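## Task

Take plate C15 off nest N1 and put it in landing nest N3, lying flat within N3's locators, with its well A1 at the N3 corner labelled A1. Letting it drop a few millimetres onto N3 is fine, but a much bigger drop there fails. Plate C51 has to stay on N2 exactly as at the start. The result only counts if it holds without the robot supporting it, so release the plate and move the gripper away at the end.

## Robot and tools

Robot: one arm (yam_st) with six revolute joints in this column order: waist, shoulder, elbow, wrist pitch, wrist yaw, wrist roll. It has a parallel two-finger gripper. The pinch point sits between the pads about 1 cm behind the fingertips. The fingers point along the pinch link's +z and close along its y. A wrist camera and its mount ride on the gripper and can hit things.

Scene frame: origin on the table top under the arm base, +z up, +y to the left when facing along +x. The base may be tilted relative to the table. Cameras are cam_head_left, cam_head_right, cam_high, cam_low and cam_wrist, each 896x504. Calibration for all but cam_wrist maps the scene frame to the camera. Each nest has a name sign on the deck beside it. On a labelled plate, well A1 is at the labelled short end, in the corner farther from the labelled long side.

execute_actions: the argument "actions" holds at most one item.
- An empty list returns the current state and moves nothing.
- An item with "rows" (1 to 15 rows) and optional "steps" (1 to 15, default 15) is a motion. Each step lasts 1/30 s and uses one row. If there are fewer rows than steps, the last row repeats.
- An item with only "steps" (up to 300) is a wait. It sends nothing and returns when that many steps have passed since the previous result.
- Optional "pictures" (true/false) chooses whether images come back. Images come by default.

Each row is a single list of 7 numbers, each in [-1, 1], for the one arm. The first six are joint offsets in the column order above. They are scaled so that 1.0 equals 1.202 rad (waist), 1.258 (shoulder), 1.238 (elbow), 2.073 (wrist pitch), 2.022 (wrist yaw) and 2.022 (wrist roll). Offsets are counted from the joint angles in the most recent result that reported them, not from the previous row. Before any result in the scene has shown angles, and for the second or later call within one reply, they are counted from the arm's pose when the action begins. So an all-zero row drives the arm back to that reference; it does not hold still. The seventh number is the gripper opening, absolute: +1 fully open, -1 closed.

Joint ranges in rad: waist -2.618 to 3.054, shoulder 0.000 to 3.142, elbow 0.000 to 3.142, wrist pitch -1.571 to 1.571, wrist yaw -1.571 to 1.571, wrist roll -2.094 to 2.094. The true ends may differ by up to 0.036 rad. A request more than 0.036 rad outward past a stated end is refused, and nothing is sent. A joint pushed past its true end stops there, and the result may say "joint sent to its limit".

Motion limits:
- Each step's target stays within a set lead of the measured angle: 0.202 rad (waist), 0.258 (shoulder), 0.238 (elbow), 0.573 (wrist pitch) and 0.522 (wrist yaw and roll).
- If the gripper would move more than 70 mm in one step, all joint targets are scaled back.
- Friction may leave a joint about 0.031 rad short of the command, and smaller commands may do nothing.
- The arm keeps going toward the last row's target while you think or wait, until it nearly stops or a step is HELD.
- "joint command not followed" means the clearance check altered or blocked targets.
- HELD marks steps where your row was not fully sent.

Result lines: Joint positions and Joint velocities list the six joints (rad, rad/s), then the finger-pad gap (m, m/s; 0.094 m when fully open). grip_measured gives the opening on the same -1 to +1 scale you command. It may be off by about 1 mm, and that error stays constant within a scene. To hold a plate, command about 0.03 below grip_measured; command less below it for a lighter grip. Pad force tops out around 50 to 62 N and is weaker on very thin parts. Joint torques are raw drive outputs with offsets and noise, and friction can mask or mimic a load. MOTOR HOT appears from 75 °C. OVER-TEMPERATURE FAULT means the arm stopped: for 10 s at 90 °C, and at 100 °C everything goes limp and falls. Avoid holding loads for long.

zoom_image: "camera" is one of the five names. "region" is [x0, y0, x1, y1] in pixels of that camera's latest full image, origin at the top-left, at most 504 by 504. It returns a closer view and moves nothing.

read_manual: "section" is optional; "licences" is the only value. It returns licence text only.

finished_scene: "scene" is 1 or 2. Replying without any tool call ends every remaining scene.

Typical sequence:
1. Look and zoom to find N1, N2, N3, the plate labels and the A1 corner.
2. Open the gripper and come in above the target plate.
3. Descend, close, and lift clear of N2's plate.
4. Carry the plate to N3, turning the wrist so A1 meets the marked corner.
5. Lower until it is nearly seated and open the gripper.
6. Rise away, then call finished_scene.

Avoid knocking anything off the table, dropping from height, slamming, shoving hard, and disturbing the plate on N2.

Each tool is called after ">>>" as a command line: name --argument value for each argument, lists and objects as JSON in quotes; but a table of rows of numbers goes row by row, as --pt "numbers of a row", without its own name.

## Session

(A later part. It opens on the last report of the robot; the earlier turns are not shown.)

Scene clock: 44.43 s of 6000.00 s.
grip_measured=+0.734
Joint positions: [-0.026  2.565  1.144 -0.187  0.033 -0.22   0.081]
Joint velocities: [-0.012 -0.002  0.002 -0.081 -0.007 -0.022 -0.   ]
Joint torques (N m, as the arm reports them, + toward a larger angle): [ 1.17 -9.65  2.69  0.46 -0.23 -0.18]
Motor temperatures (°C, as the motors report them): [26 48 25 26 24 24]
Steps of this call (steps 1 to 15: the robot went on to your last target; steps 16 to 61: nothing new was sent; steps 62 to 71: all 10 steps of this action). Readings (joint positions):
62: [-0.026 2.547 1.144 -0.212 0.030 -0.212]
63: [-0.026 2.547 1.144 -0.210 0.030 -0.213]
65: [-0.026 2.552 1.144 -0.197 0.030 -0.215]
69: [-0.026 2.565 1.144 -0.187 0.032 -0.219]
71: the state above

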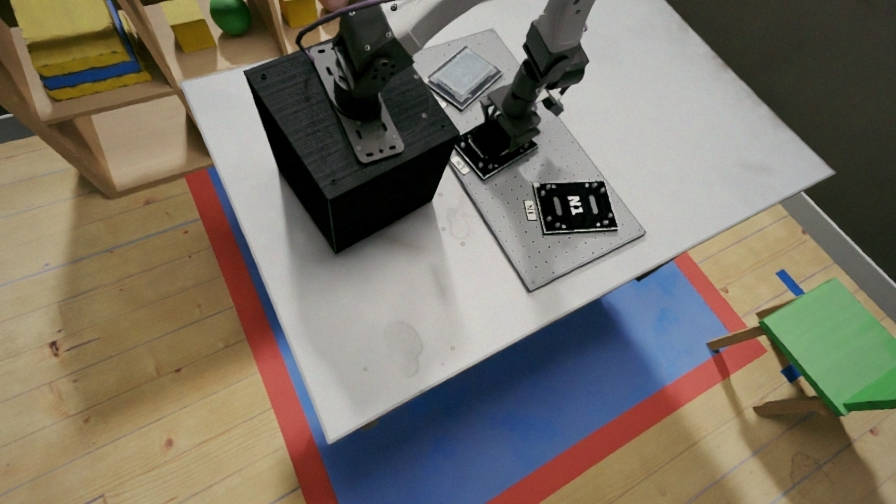

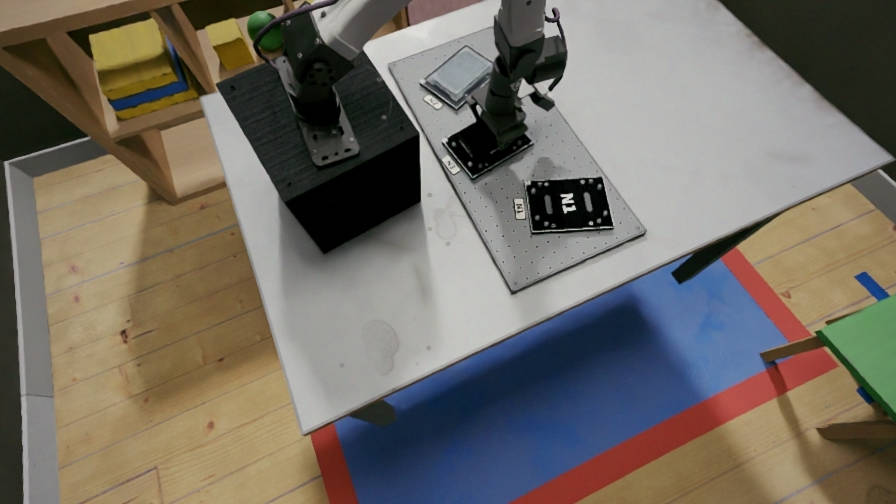

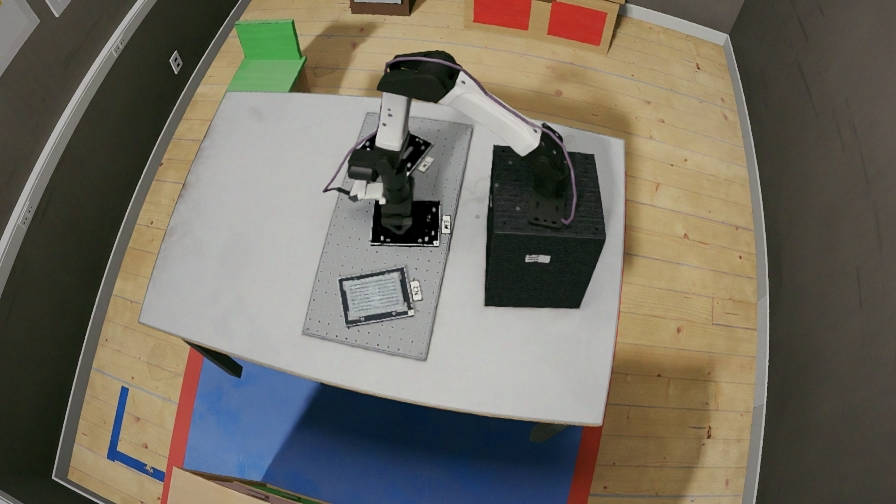

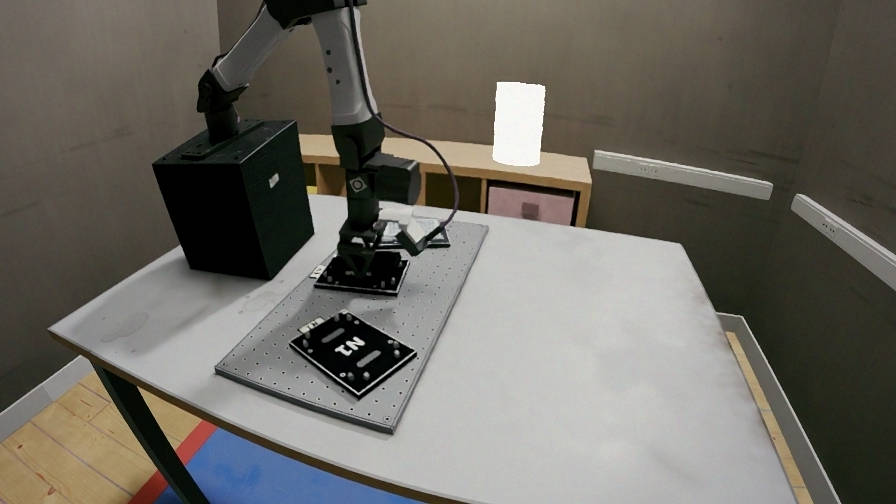

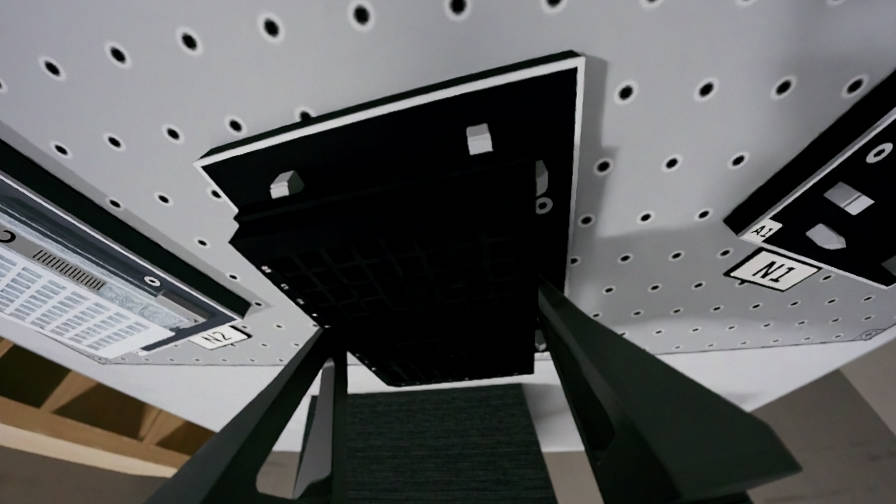

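>>> execute_actions --actions '[{"rows":[[0,0.015,0,0.004,0,0,0.7],[0,0.025,0,0.008,0,0,0.7],[0,0.034,0,0.011,0,0,0.7]],"steps":10}]'

Scene clock: 46.50 s of 6000.00 s.
grip_measured=+0.734
Joint positions: [-0.026  2.579  1.144 -0.169  0.042 -0.225  0.081]
Joint velocities: [-0.007 -0.002  0.002 -0.051  0.095 -0.037  0.   ]
Joint torques (N m, as the arm reports them, + toward a larger angle): [ 1.1  -8.9   2.64  0.4  -0.28 -0.06]
Motor temperatures (°C, as the motors report them): [26 48 25 26 24 24]
Steps of this call (steps 1 to 15: the robot went on to your last target; steps 16 to 52: nothing new was sent; steps 53 to 62: all 10 steps of this action). Readings (joint positions):
53: [-0.026 2.565 1.144 -0.186 0.033 -0.222]
54: [-0.026 2.565 1.144 -0.186 0.033 -0.222]
56: [-0.026 2.571 1.144 -0.180 0.035 -0.222]
60: [-0.026 2.579 1.144 -0.169 0.042 -0.225]
62: the state above

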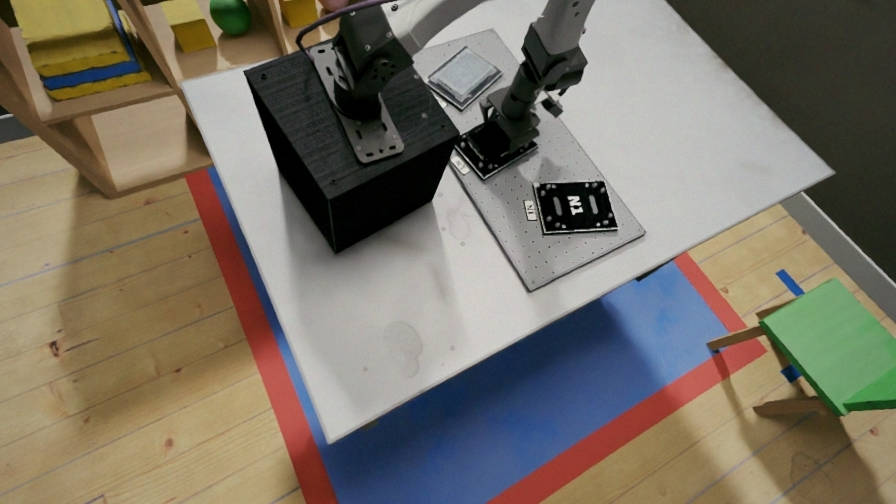

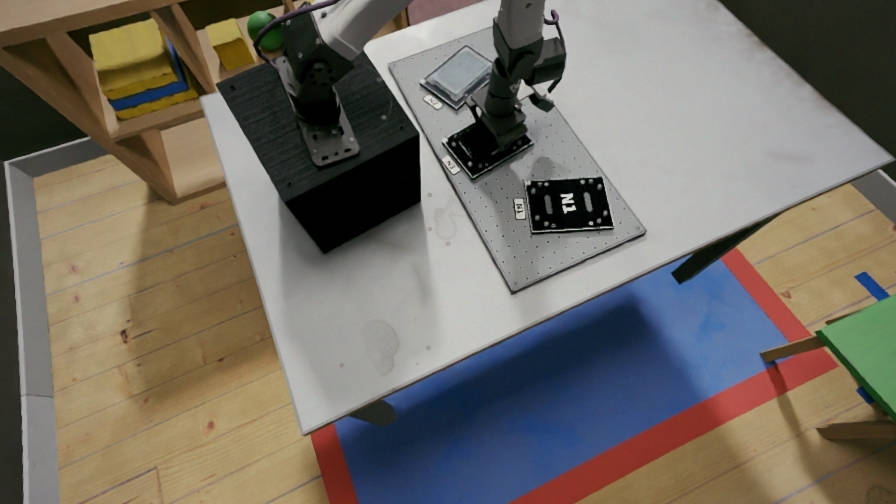

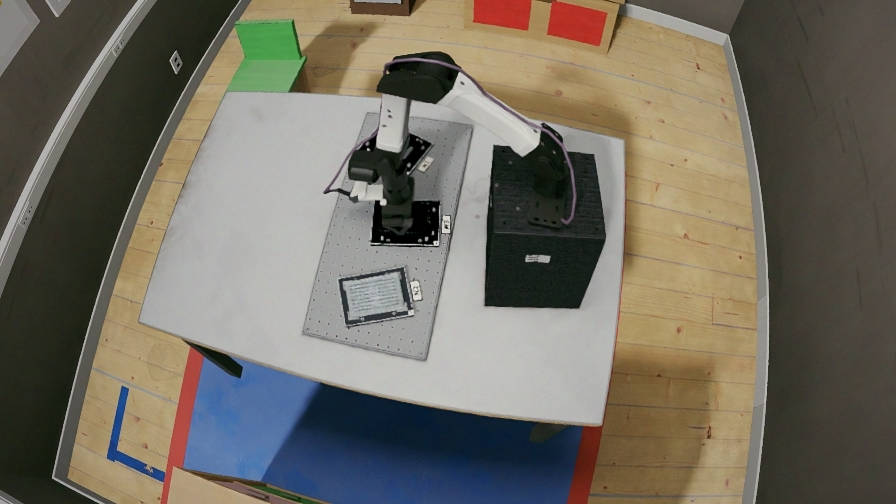

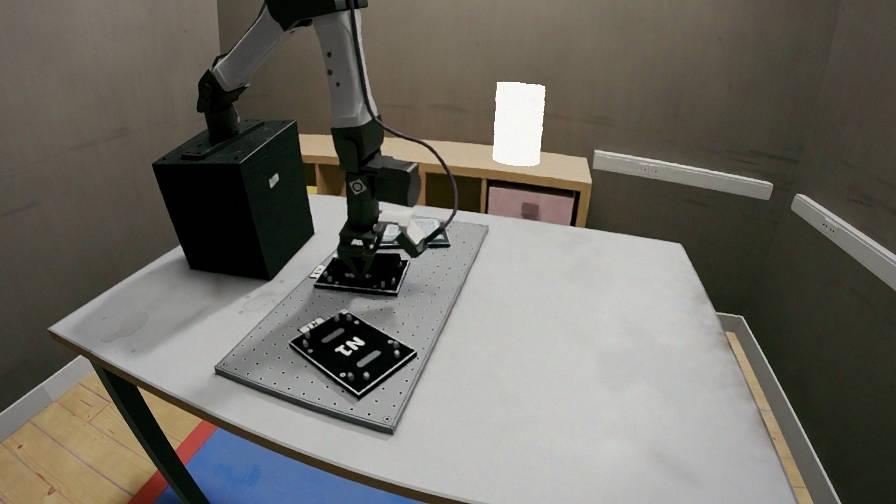

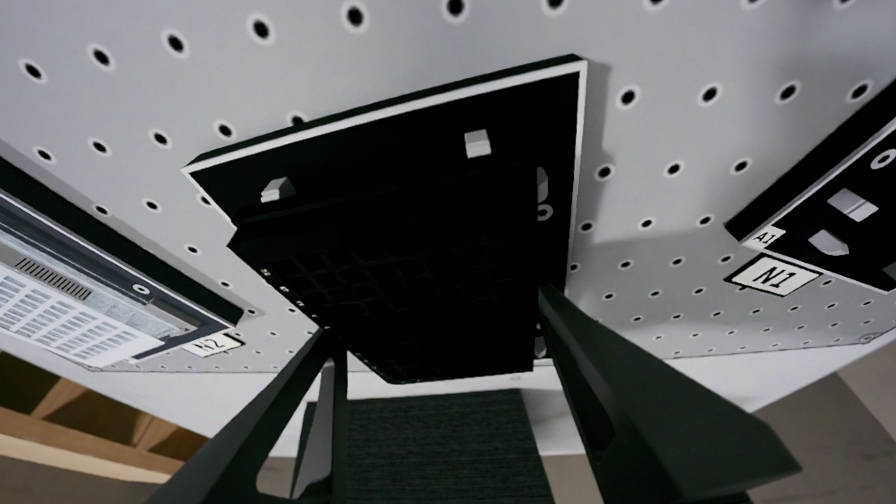

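>>> zoom_image --camera "cam_wrist" --region '[180,40,620,400]'

>>> zoom_image --camera "cam_low" --region '[300,235,420,305]'

>>> zoom_image --camera "cam_high" --region '[350,180,470,260]'

Region (180, 40, 620, 400) of cam_wrist's 896x504 image, scaled by 1.145, with more detail than that image has; it fills the top 412 rows of this view, and the rest is white.

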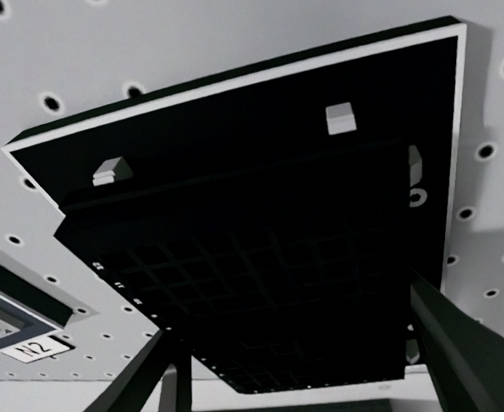

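Region (300, 235, 420, 305) of cam_low's 896x504 image, scaled by 4.200, with more detail than that image has; it fills the top 294 rows of this view, and the rest is white.

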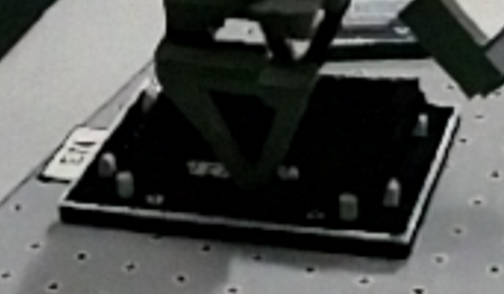

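Region (350, 180, 470, 260) of cam_high's 896x504 image, scaled by 4.200, with more detail than that image has.

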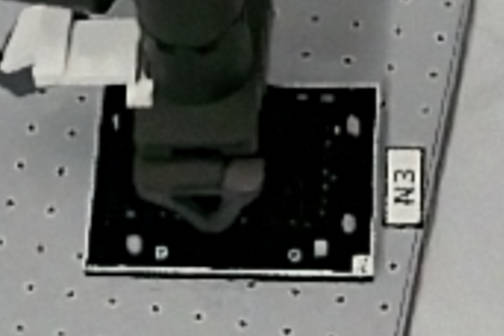

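>>> execute_actions --actions '[{"rows":[[0.03,0,0,0,0,0,0.7],[0.03,0,0,0,0,0,0.7],[0.03,0,0,0,0,0,0.7],[0.007,0,0,0,0,0,0.7]],"steps":10}]'

Scene clock: 50.07 s of 6000.00 s.
grip_measured=+0.734
Joint positions: [-0.014  2.579  1.144 -0.166  0.058 -0.229  0.081]
Joint velocities: [-0.002 -0.012 -0.012 -0.037  0.022 -0.037  0.   ]
Joint torques (N m, as the arm reports them, + toward a larger angle): [  0.89 -11.15   2.65   0.31  -0.36  -0.04]
Motor temperatures (°C, as the motors report them): [26 47 25 26 24 24]
Steps of this call (steps 1 to 15: the robot went on to your last target; steps 16 to 90: nothing new was sent; then 0.23 s passed at rest; steps 91 to 100: all 10 steps of this action). Readings (joint positions):
91: [-0.024 2.579 1.144 -0.169 0.044 -0.225]
92: [-0.019 2.579 1.144 -0.167 0.050 -0.226]
94: [-0.012 2.579 1.144 -0.166 0.061 -0.229]
98: [-0.014 2.579 1.144 -0.166 0.058 -0.229]
100: the state above

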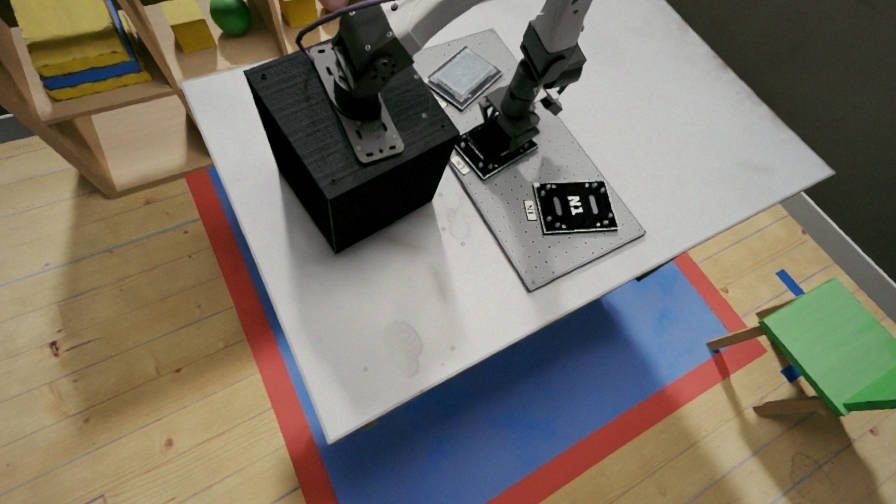

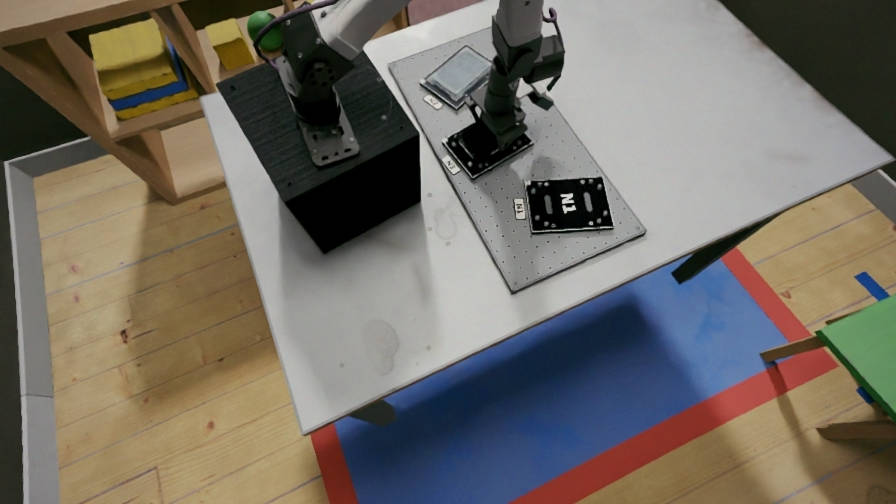

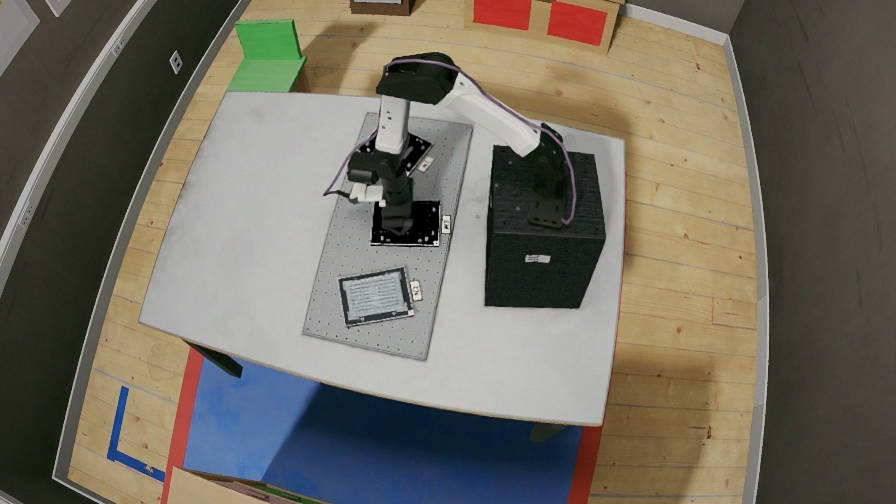

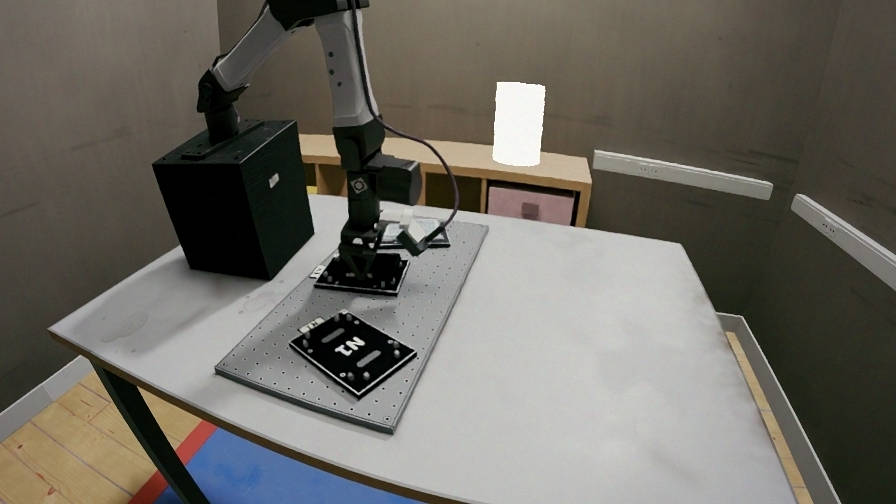

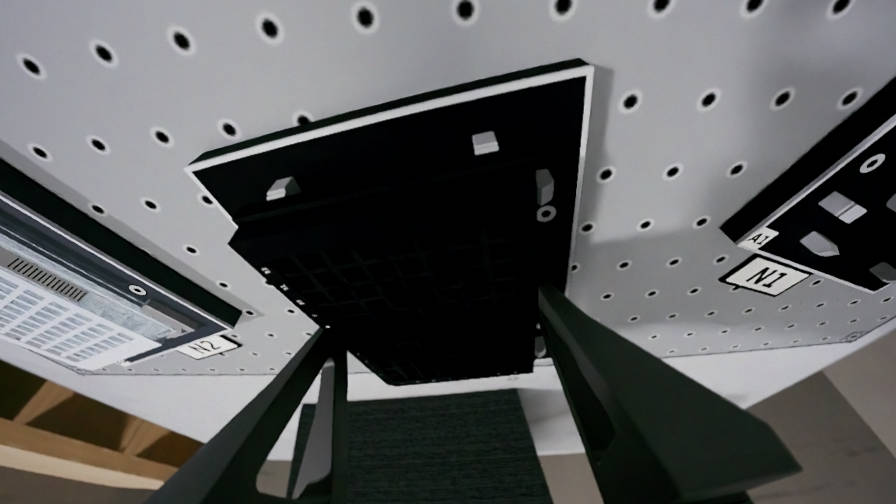

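>>> execute_actions --actions '[{"rows":[[0,-0.03,0,-0.005,0,0,0.7],[-0.02,-0.035,0,-0.008,-0.01,0,0.7],[-0.035,-0.03,0,-0.008,-0.02,0.003,0.7],[-0.035,-0.02,0,-0.008,-0.02,0.003,0.7],[-0.035,-0.018,0,-0.008,-0.016,0.003,0.7],[-0.02,-0.018,0,-0.008,-0.014,0.003,0.7],[-0.017,-0.018,0,-0.008,-0.014,0.003,0.7]],"steps":12}]'

Scene clock: 51.57 s of 6000.00 s.
grip_measured=+0.734
Joint positions: [-0.037  2.575  1.144 -0.171  0.025 -0.232  0.081]
Joint velocities: [ 0.007 -0.017 -0.012 -0.022 -0.022 -0.066  0.   ]
Joint torques (N m, as the arm reports them, + toward a larger angle): [  1.21 -12.51   2.65   0.24  -0.08  -0.01]
Motor temperatures (°C, as the motors report them): [26 47 25 26 24 24]
Steps of this call (steps 1 to 15: the robot went on to your last target; steps 16 to 33: nothing new was sent; steps 34 to 45: all 12 steps of this action). Readings (joint positions):
34: [-0.014 2.579 1.144 -0.166 0.058 -0.229]
35: [-0.016 2.578 1.144 -0.167 0.057 -0.229]
37: [-0.029 2.575 1.144 -0.171 0.041 -0.229]
41: [-0.037 2.575 1.144 -0.171 0.025 -0.232]
45: the state above

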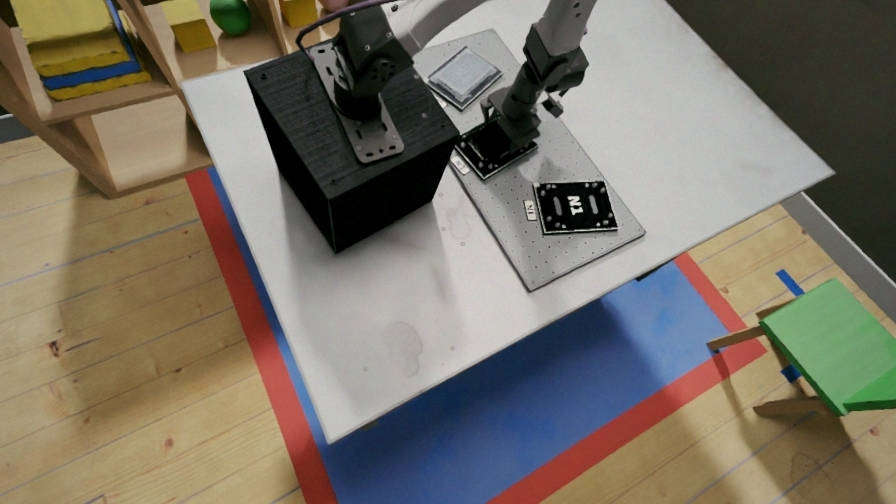

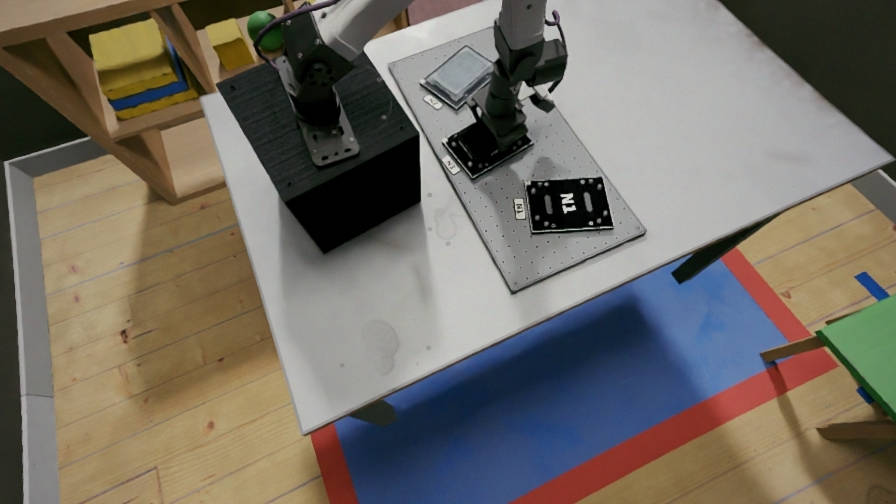

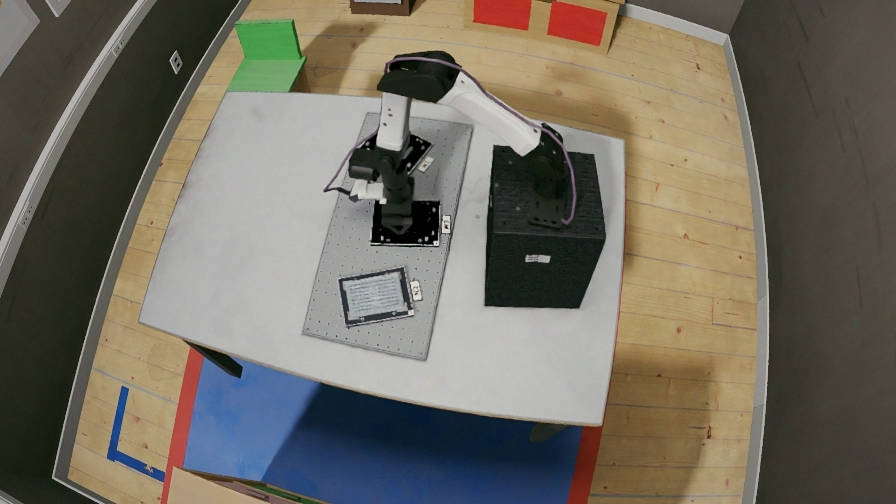

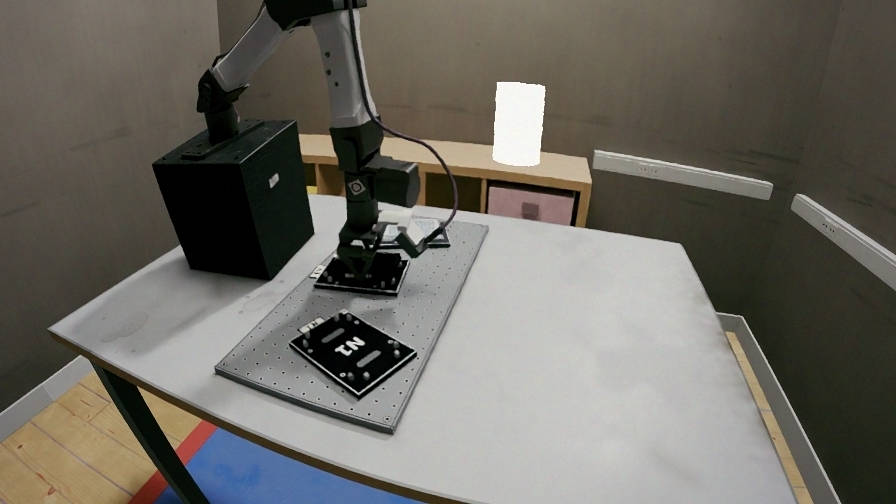

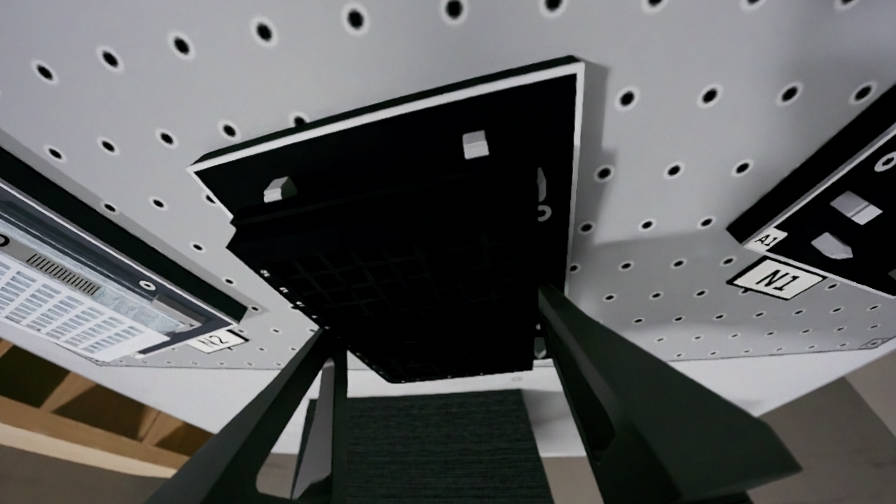

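Free now. Descend.

>>> execute_actions --actions '[{"rows":[[0,0.015,0,0.003,0.002,0,0.7],[0,0.025,0,0.006,0.002,0,0.7],[0,0.035,0,0.009,0.002,0,0.7]],"steps":10}]'

Scene clock: 52.37 s of 6000.00 s.
grip_measured=+0.734
Joint positions: [-0.036  2.58   1.144 -0.166  0.025 -0.236  0.081]
Joint velocities: [-0.002 -0.007  0.017 -0.066  0.007  0.022 -0.002]
Joint torques (N m, as the arm reports them, + toward a larger angle): [ 1.03 -8.17  2.6   0.51 -0.14 -0.07]
Motor temperatures (°C, as the motors report them): [26 47 25 26 24 24]
Steps of this call (steps 1 to 14: the robot went on to your last target; steps 15 to 24: all 10 steps of this action). Readings (joint positions):
15: [-0.037 2.575 1.144 -0.170 0.025 -0.233]
16: [-0.037 2.575 1.144 -0.170 0.025 -0.233]
18: [-0.037 2.579 1.144 -0.167 0.025 -0.235]
22: [-0.036 2.580 1.144 -0.166 0.025 -0.236]
24: the state above

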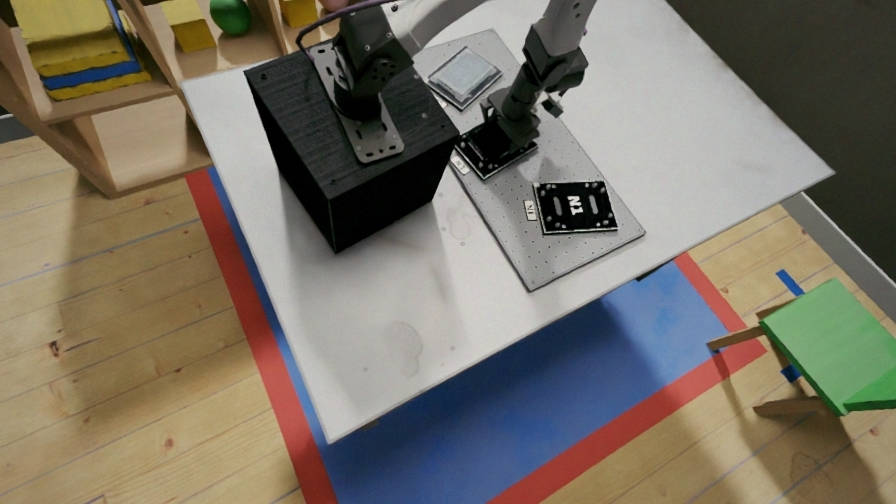

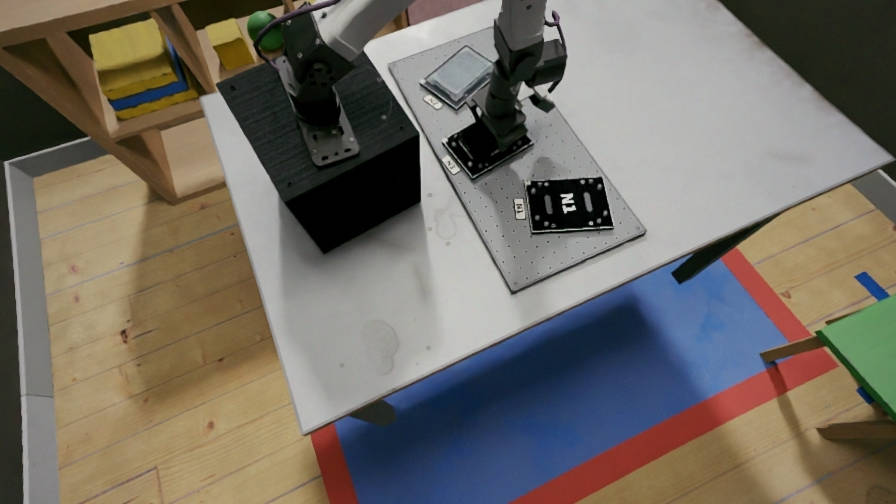

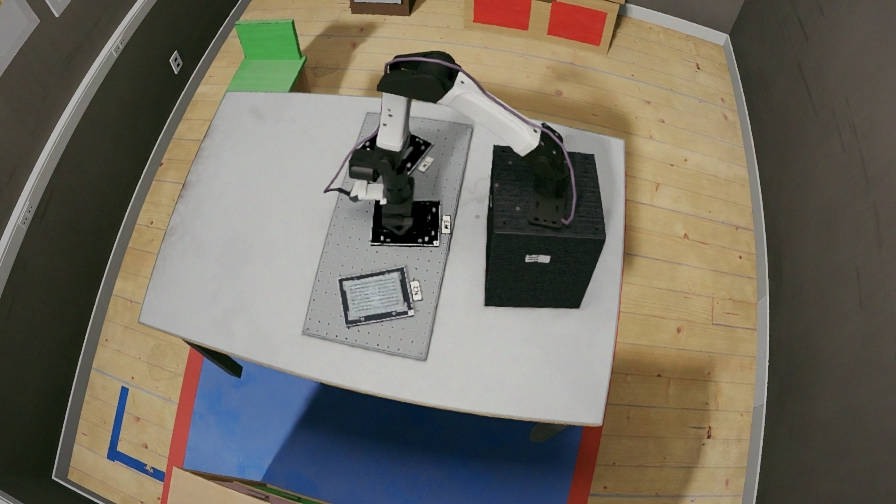

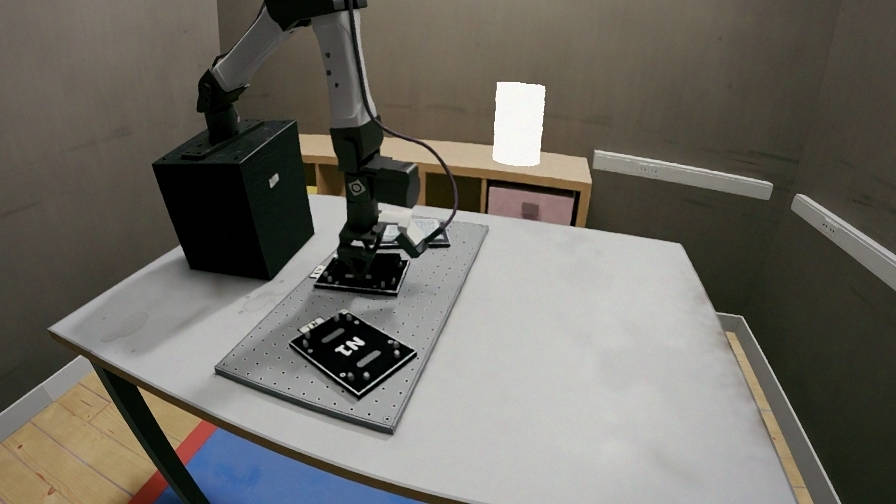

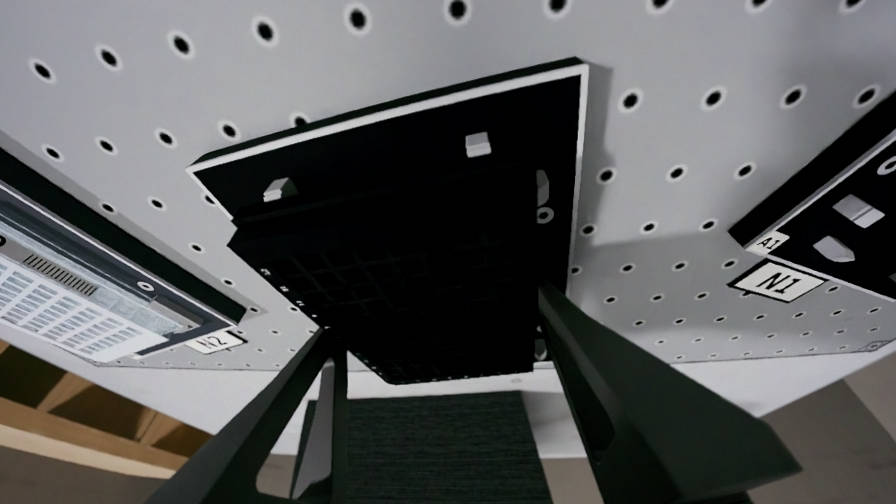

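>>> zoom_image --camera "cam_low" --region '[305,240,415,300]'

>>> zoom_image --camera "cam_head_right" --region '[435,100,545,185]'

>>> zoom_image --camera "cam_head_left" --region '[445,100,555,185]'

Region (305, 240, 415, 300) of cam_low's 896x504 image, scaled by 4.582, with more detail than that image has; it fills the top 275 rows of this view, and the rest is white.

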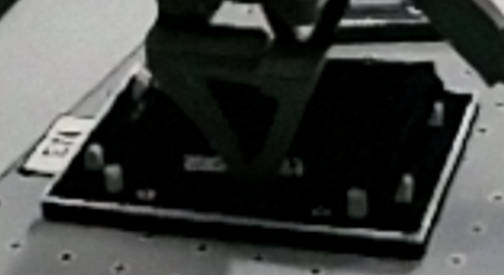

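Region (435, 100, 545, 185) of cam_head_right's 896x504 image, scaled by 4.582, with more detail than that image has; it fills the top 389 rows of this view, and the rest is white.

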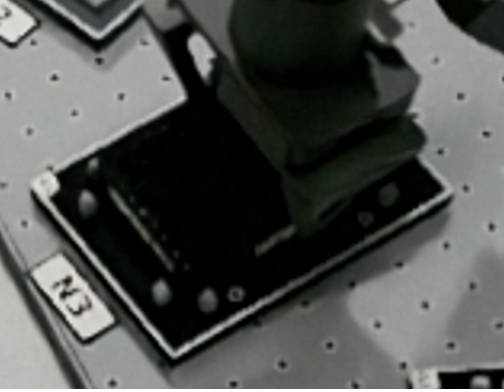

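Region (445, 100, 555, 185) of cam_head_left's 896x504 image, scaled by 4.582, with more detail than that image has; it fills the top 389 rows of this view, and the rest is white.

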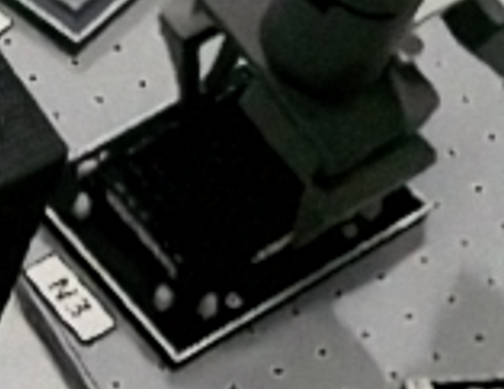

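>>> execute_actions --actions '[{"rows":[[0,-0.035,0,0,0,0,0.7],[0,-0.035,0,0,0,0,0.7],[0,-0.035,-0.02,0,0,0,0.7],[0,-0.02,-0.035,0,0,0.004,0.7],[0,-0.012,-0.035,0.002,0,0.004,0.7],[0,-0.012,-0.03,0.002,0,0.004,0.7],[0,-0.012,-0.024,0.002,0,0.004,0.7]],"steps":13}]'

Scene clock: 56.77 s of 6000.00 s.
grip_measured=+0.734
Joint positions: [-0.036  2.568  1.125 -0.162  0.028 -0.238  0.081]
Joint velocities: [ 0.002  0.012 -0.002 -0.007 -0.037  0.066  0.001]
Joint torques (N m, as the arm reports them, + toward a larger angle): [  1.1  -11.48   1.73   0.31  -0.21  -0.01]
Motor temperatures (°C, as the motors report them): [26 46 25 26 24 24]
Steps of this call (steps 1 to 15: the robot went on to your last target; steps 16 to 90: nothing new was sent; then 0.97 s passed at rest; steps 91 to 103: all 13 steps of this action). Readings (joint positions):
91: [-0.036 2.576 1.144 -0.167 0.025 -0.237]
92: [-0.036 2.574 1.144 -0.169 0.024 -0.238]
94: [-0.036 2.569 1.138 -0.165 0.024 -0.238]
98: [-0.036 2.568 1.125 -0.162 0.028 -0.238]
103: the state above

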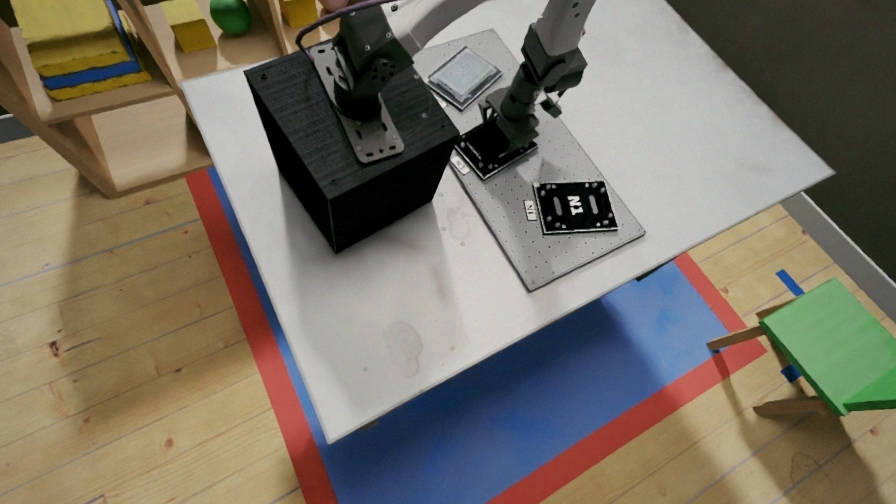

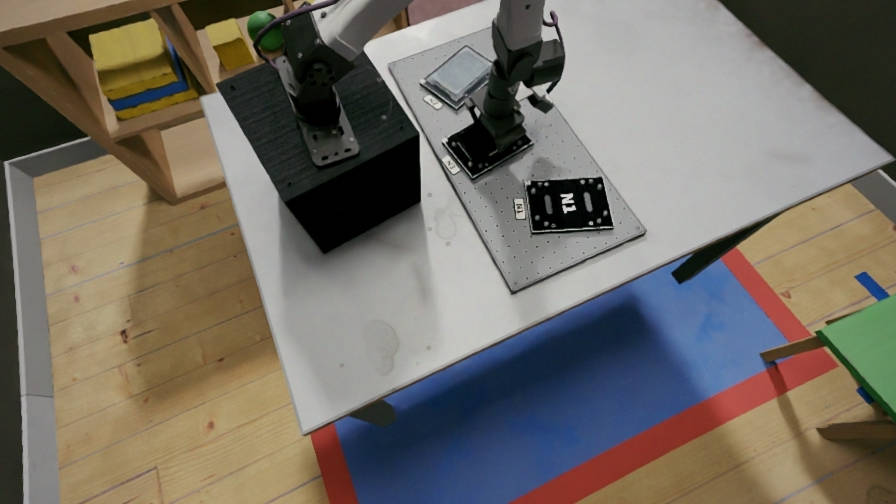

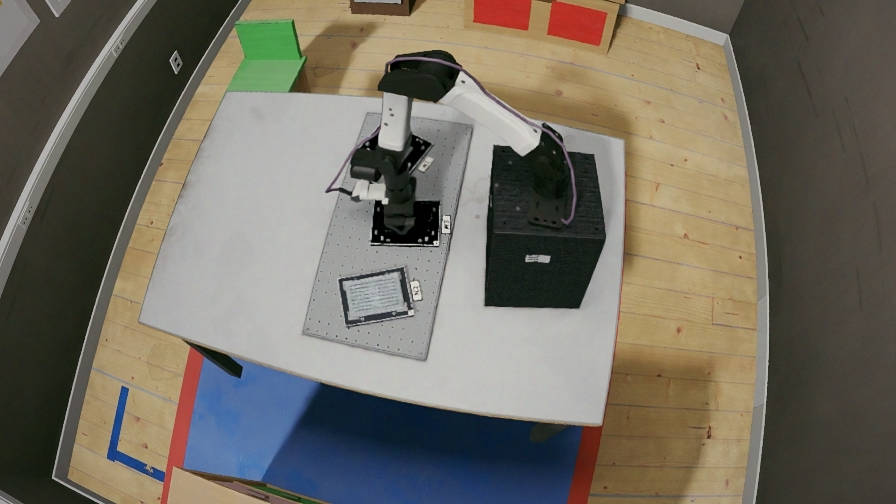

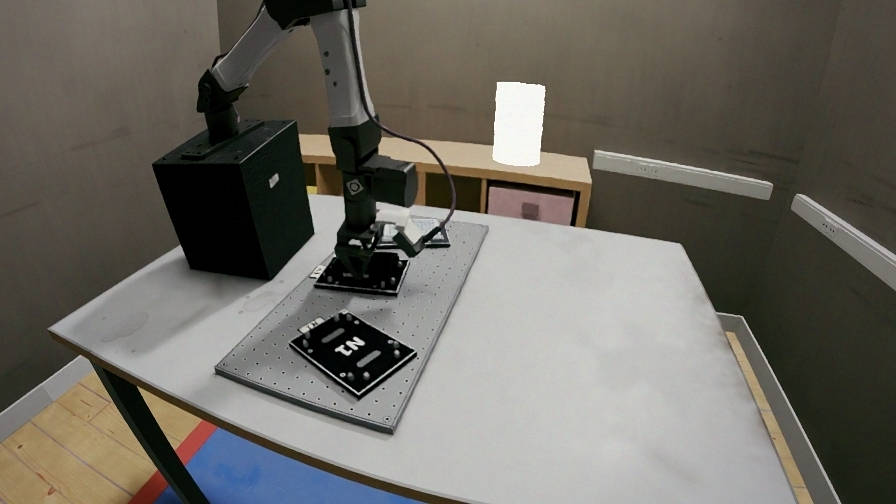

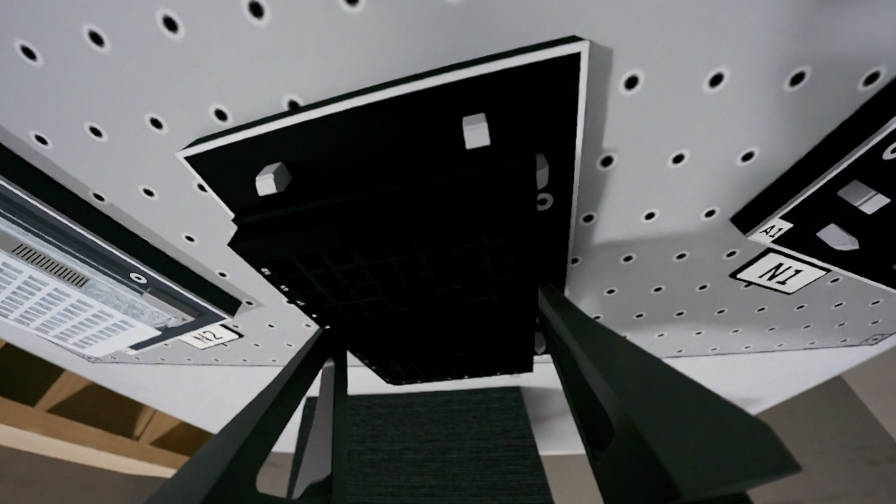

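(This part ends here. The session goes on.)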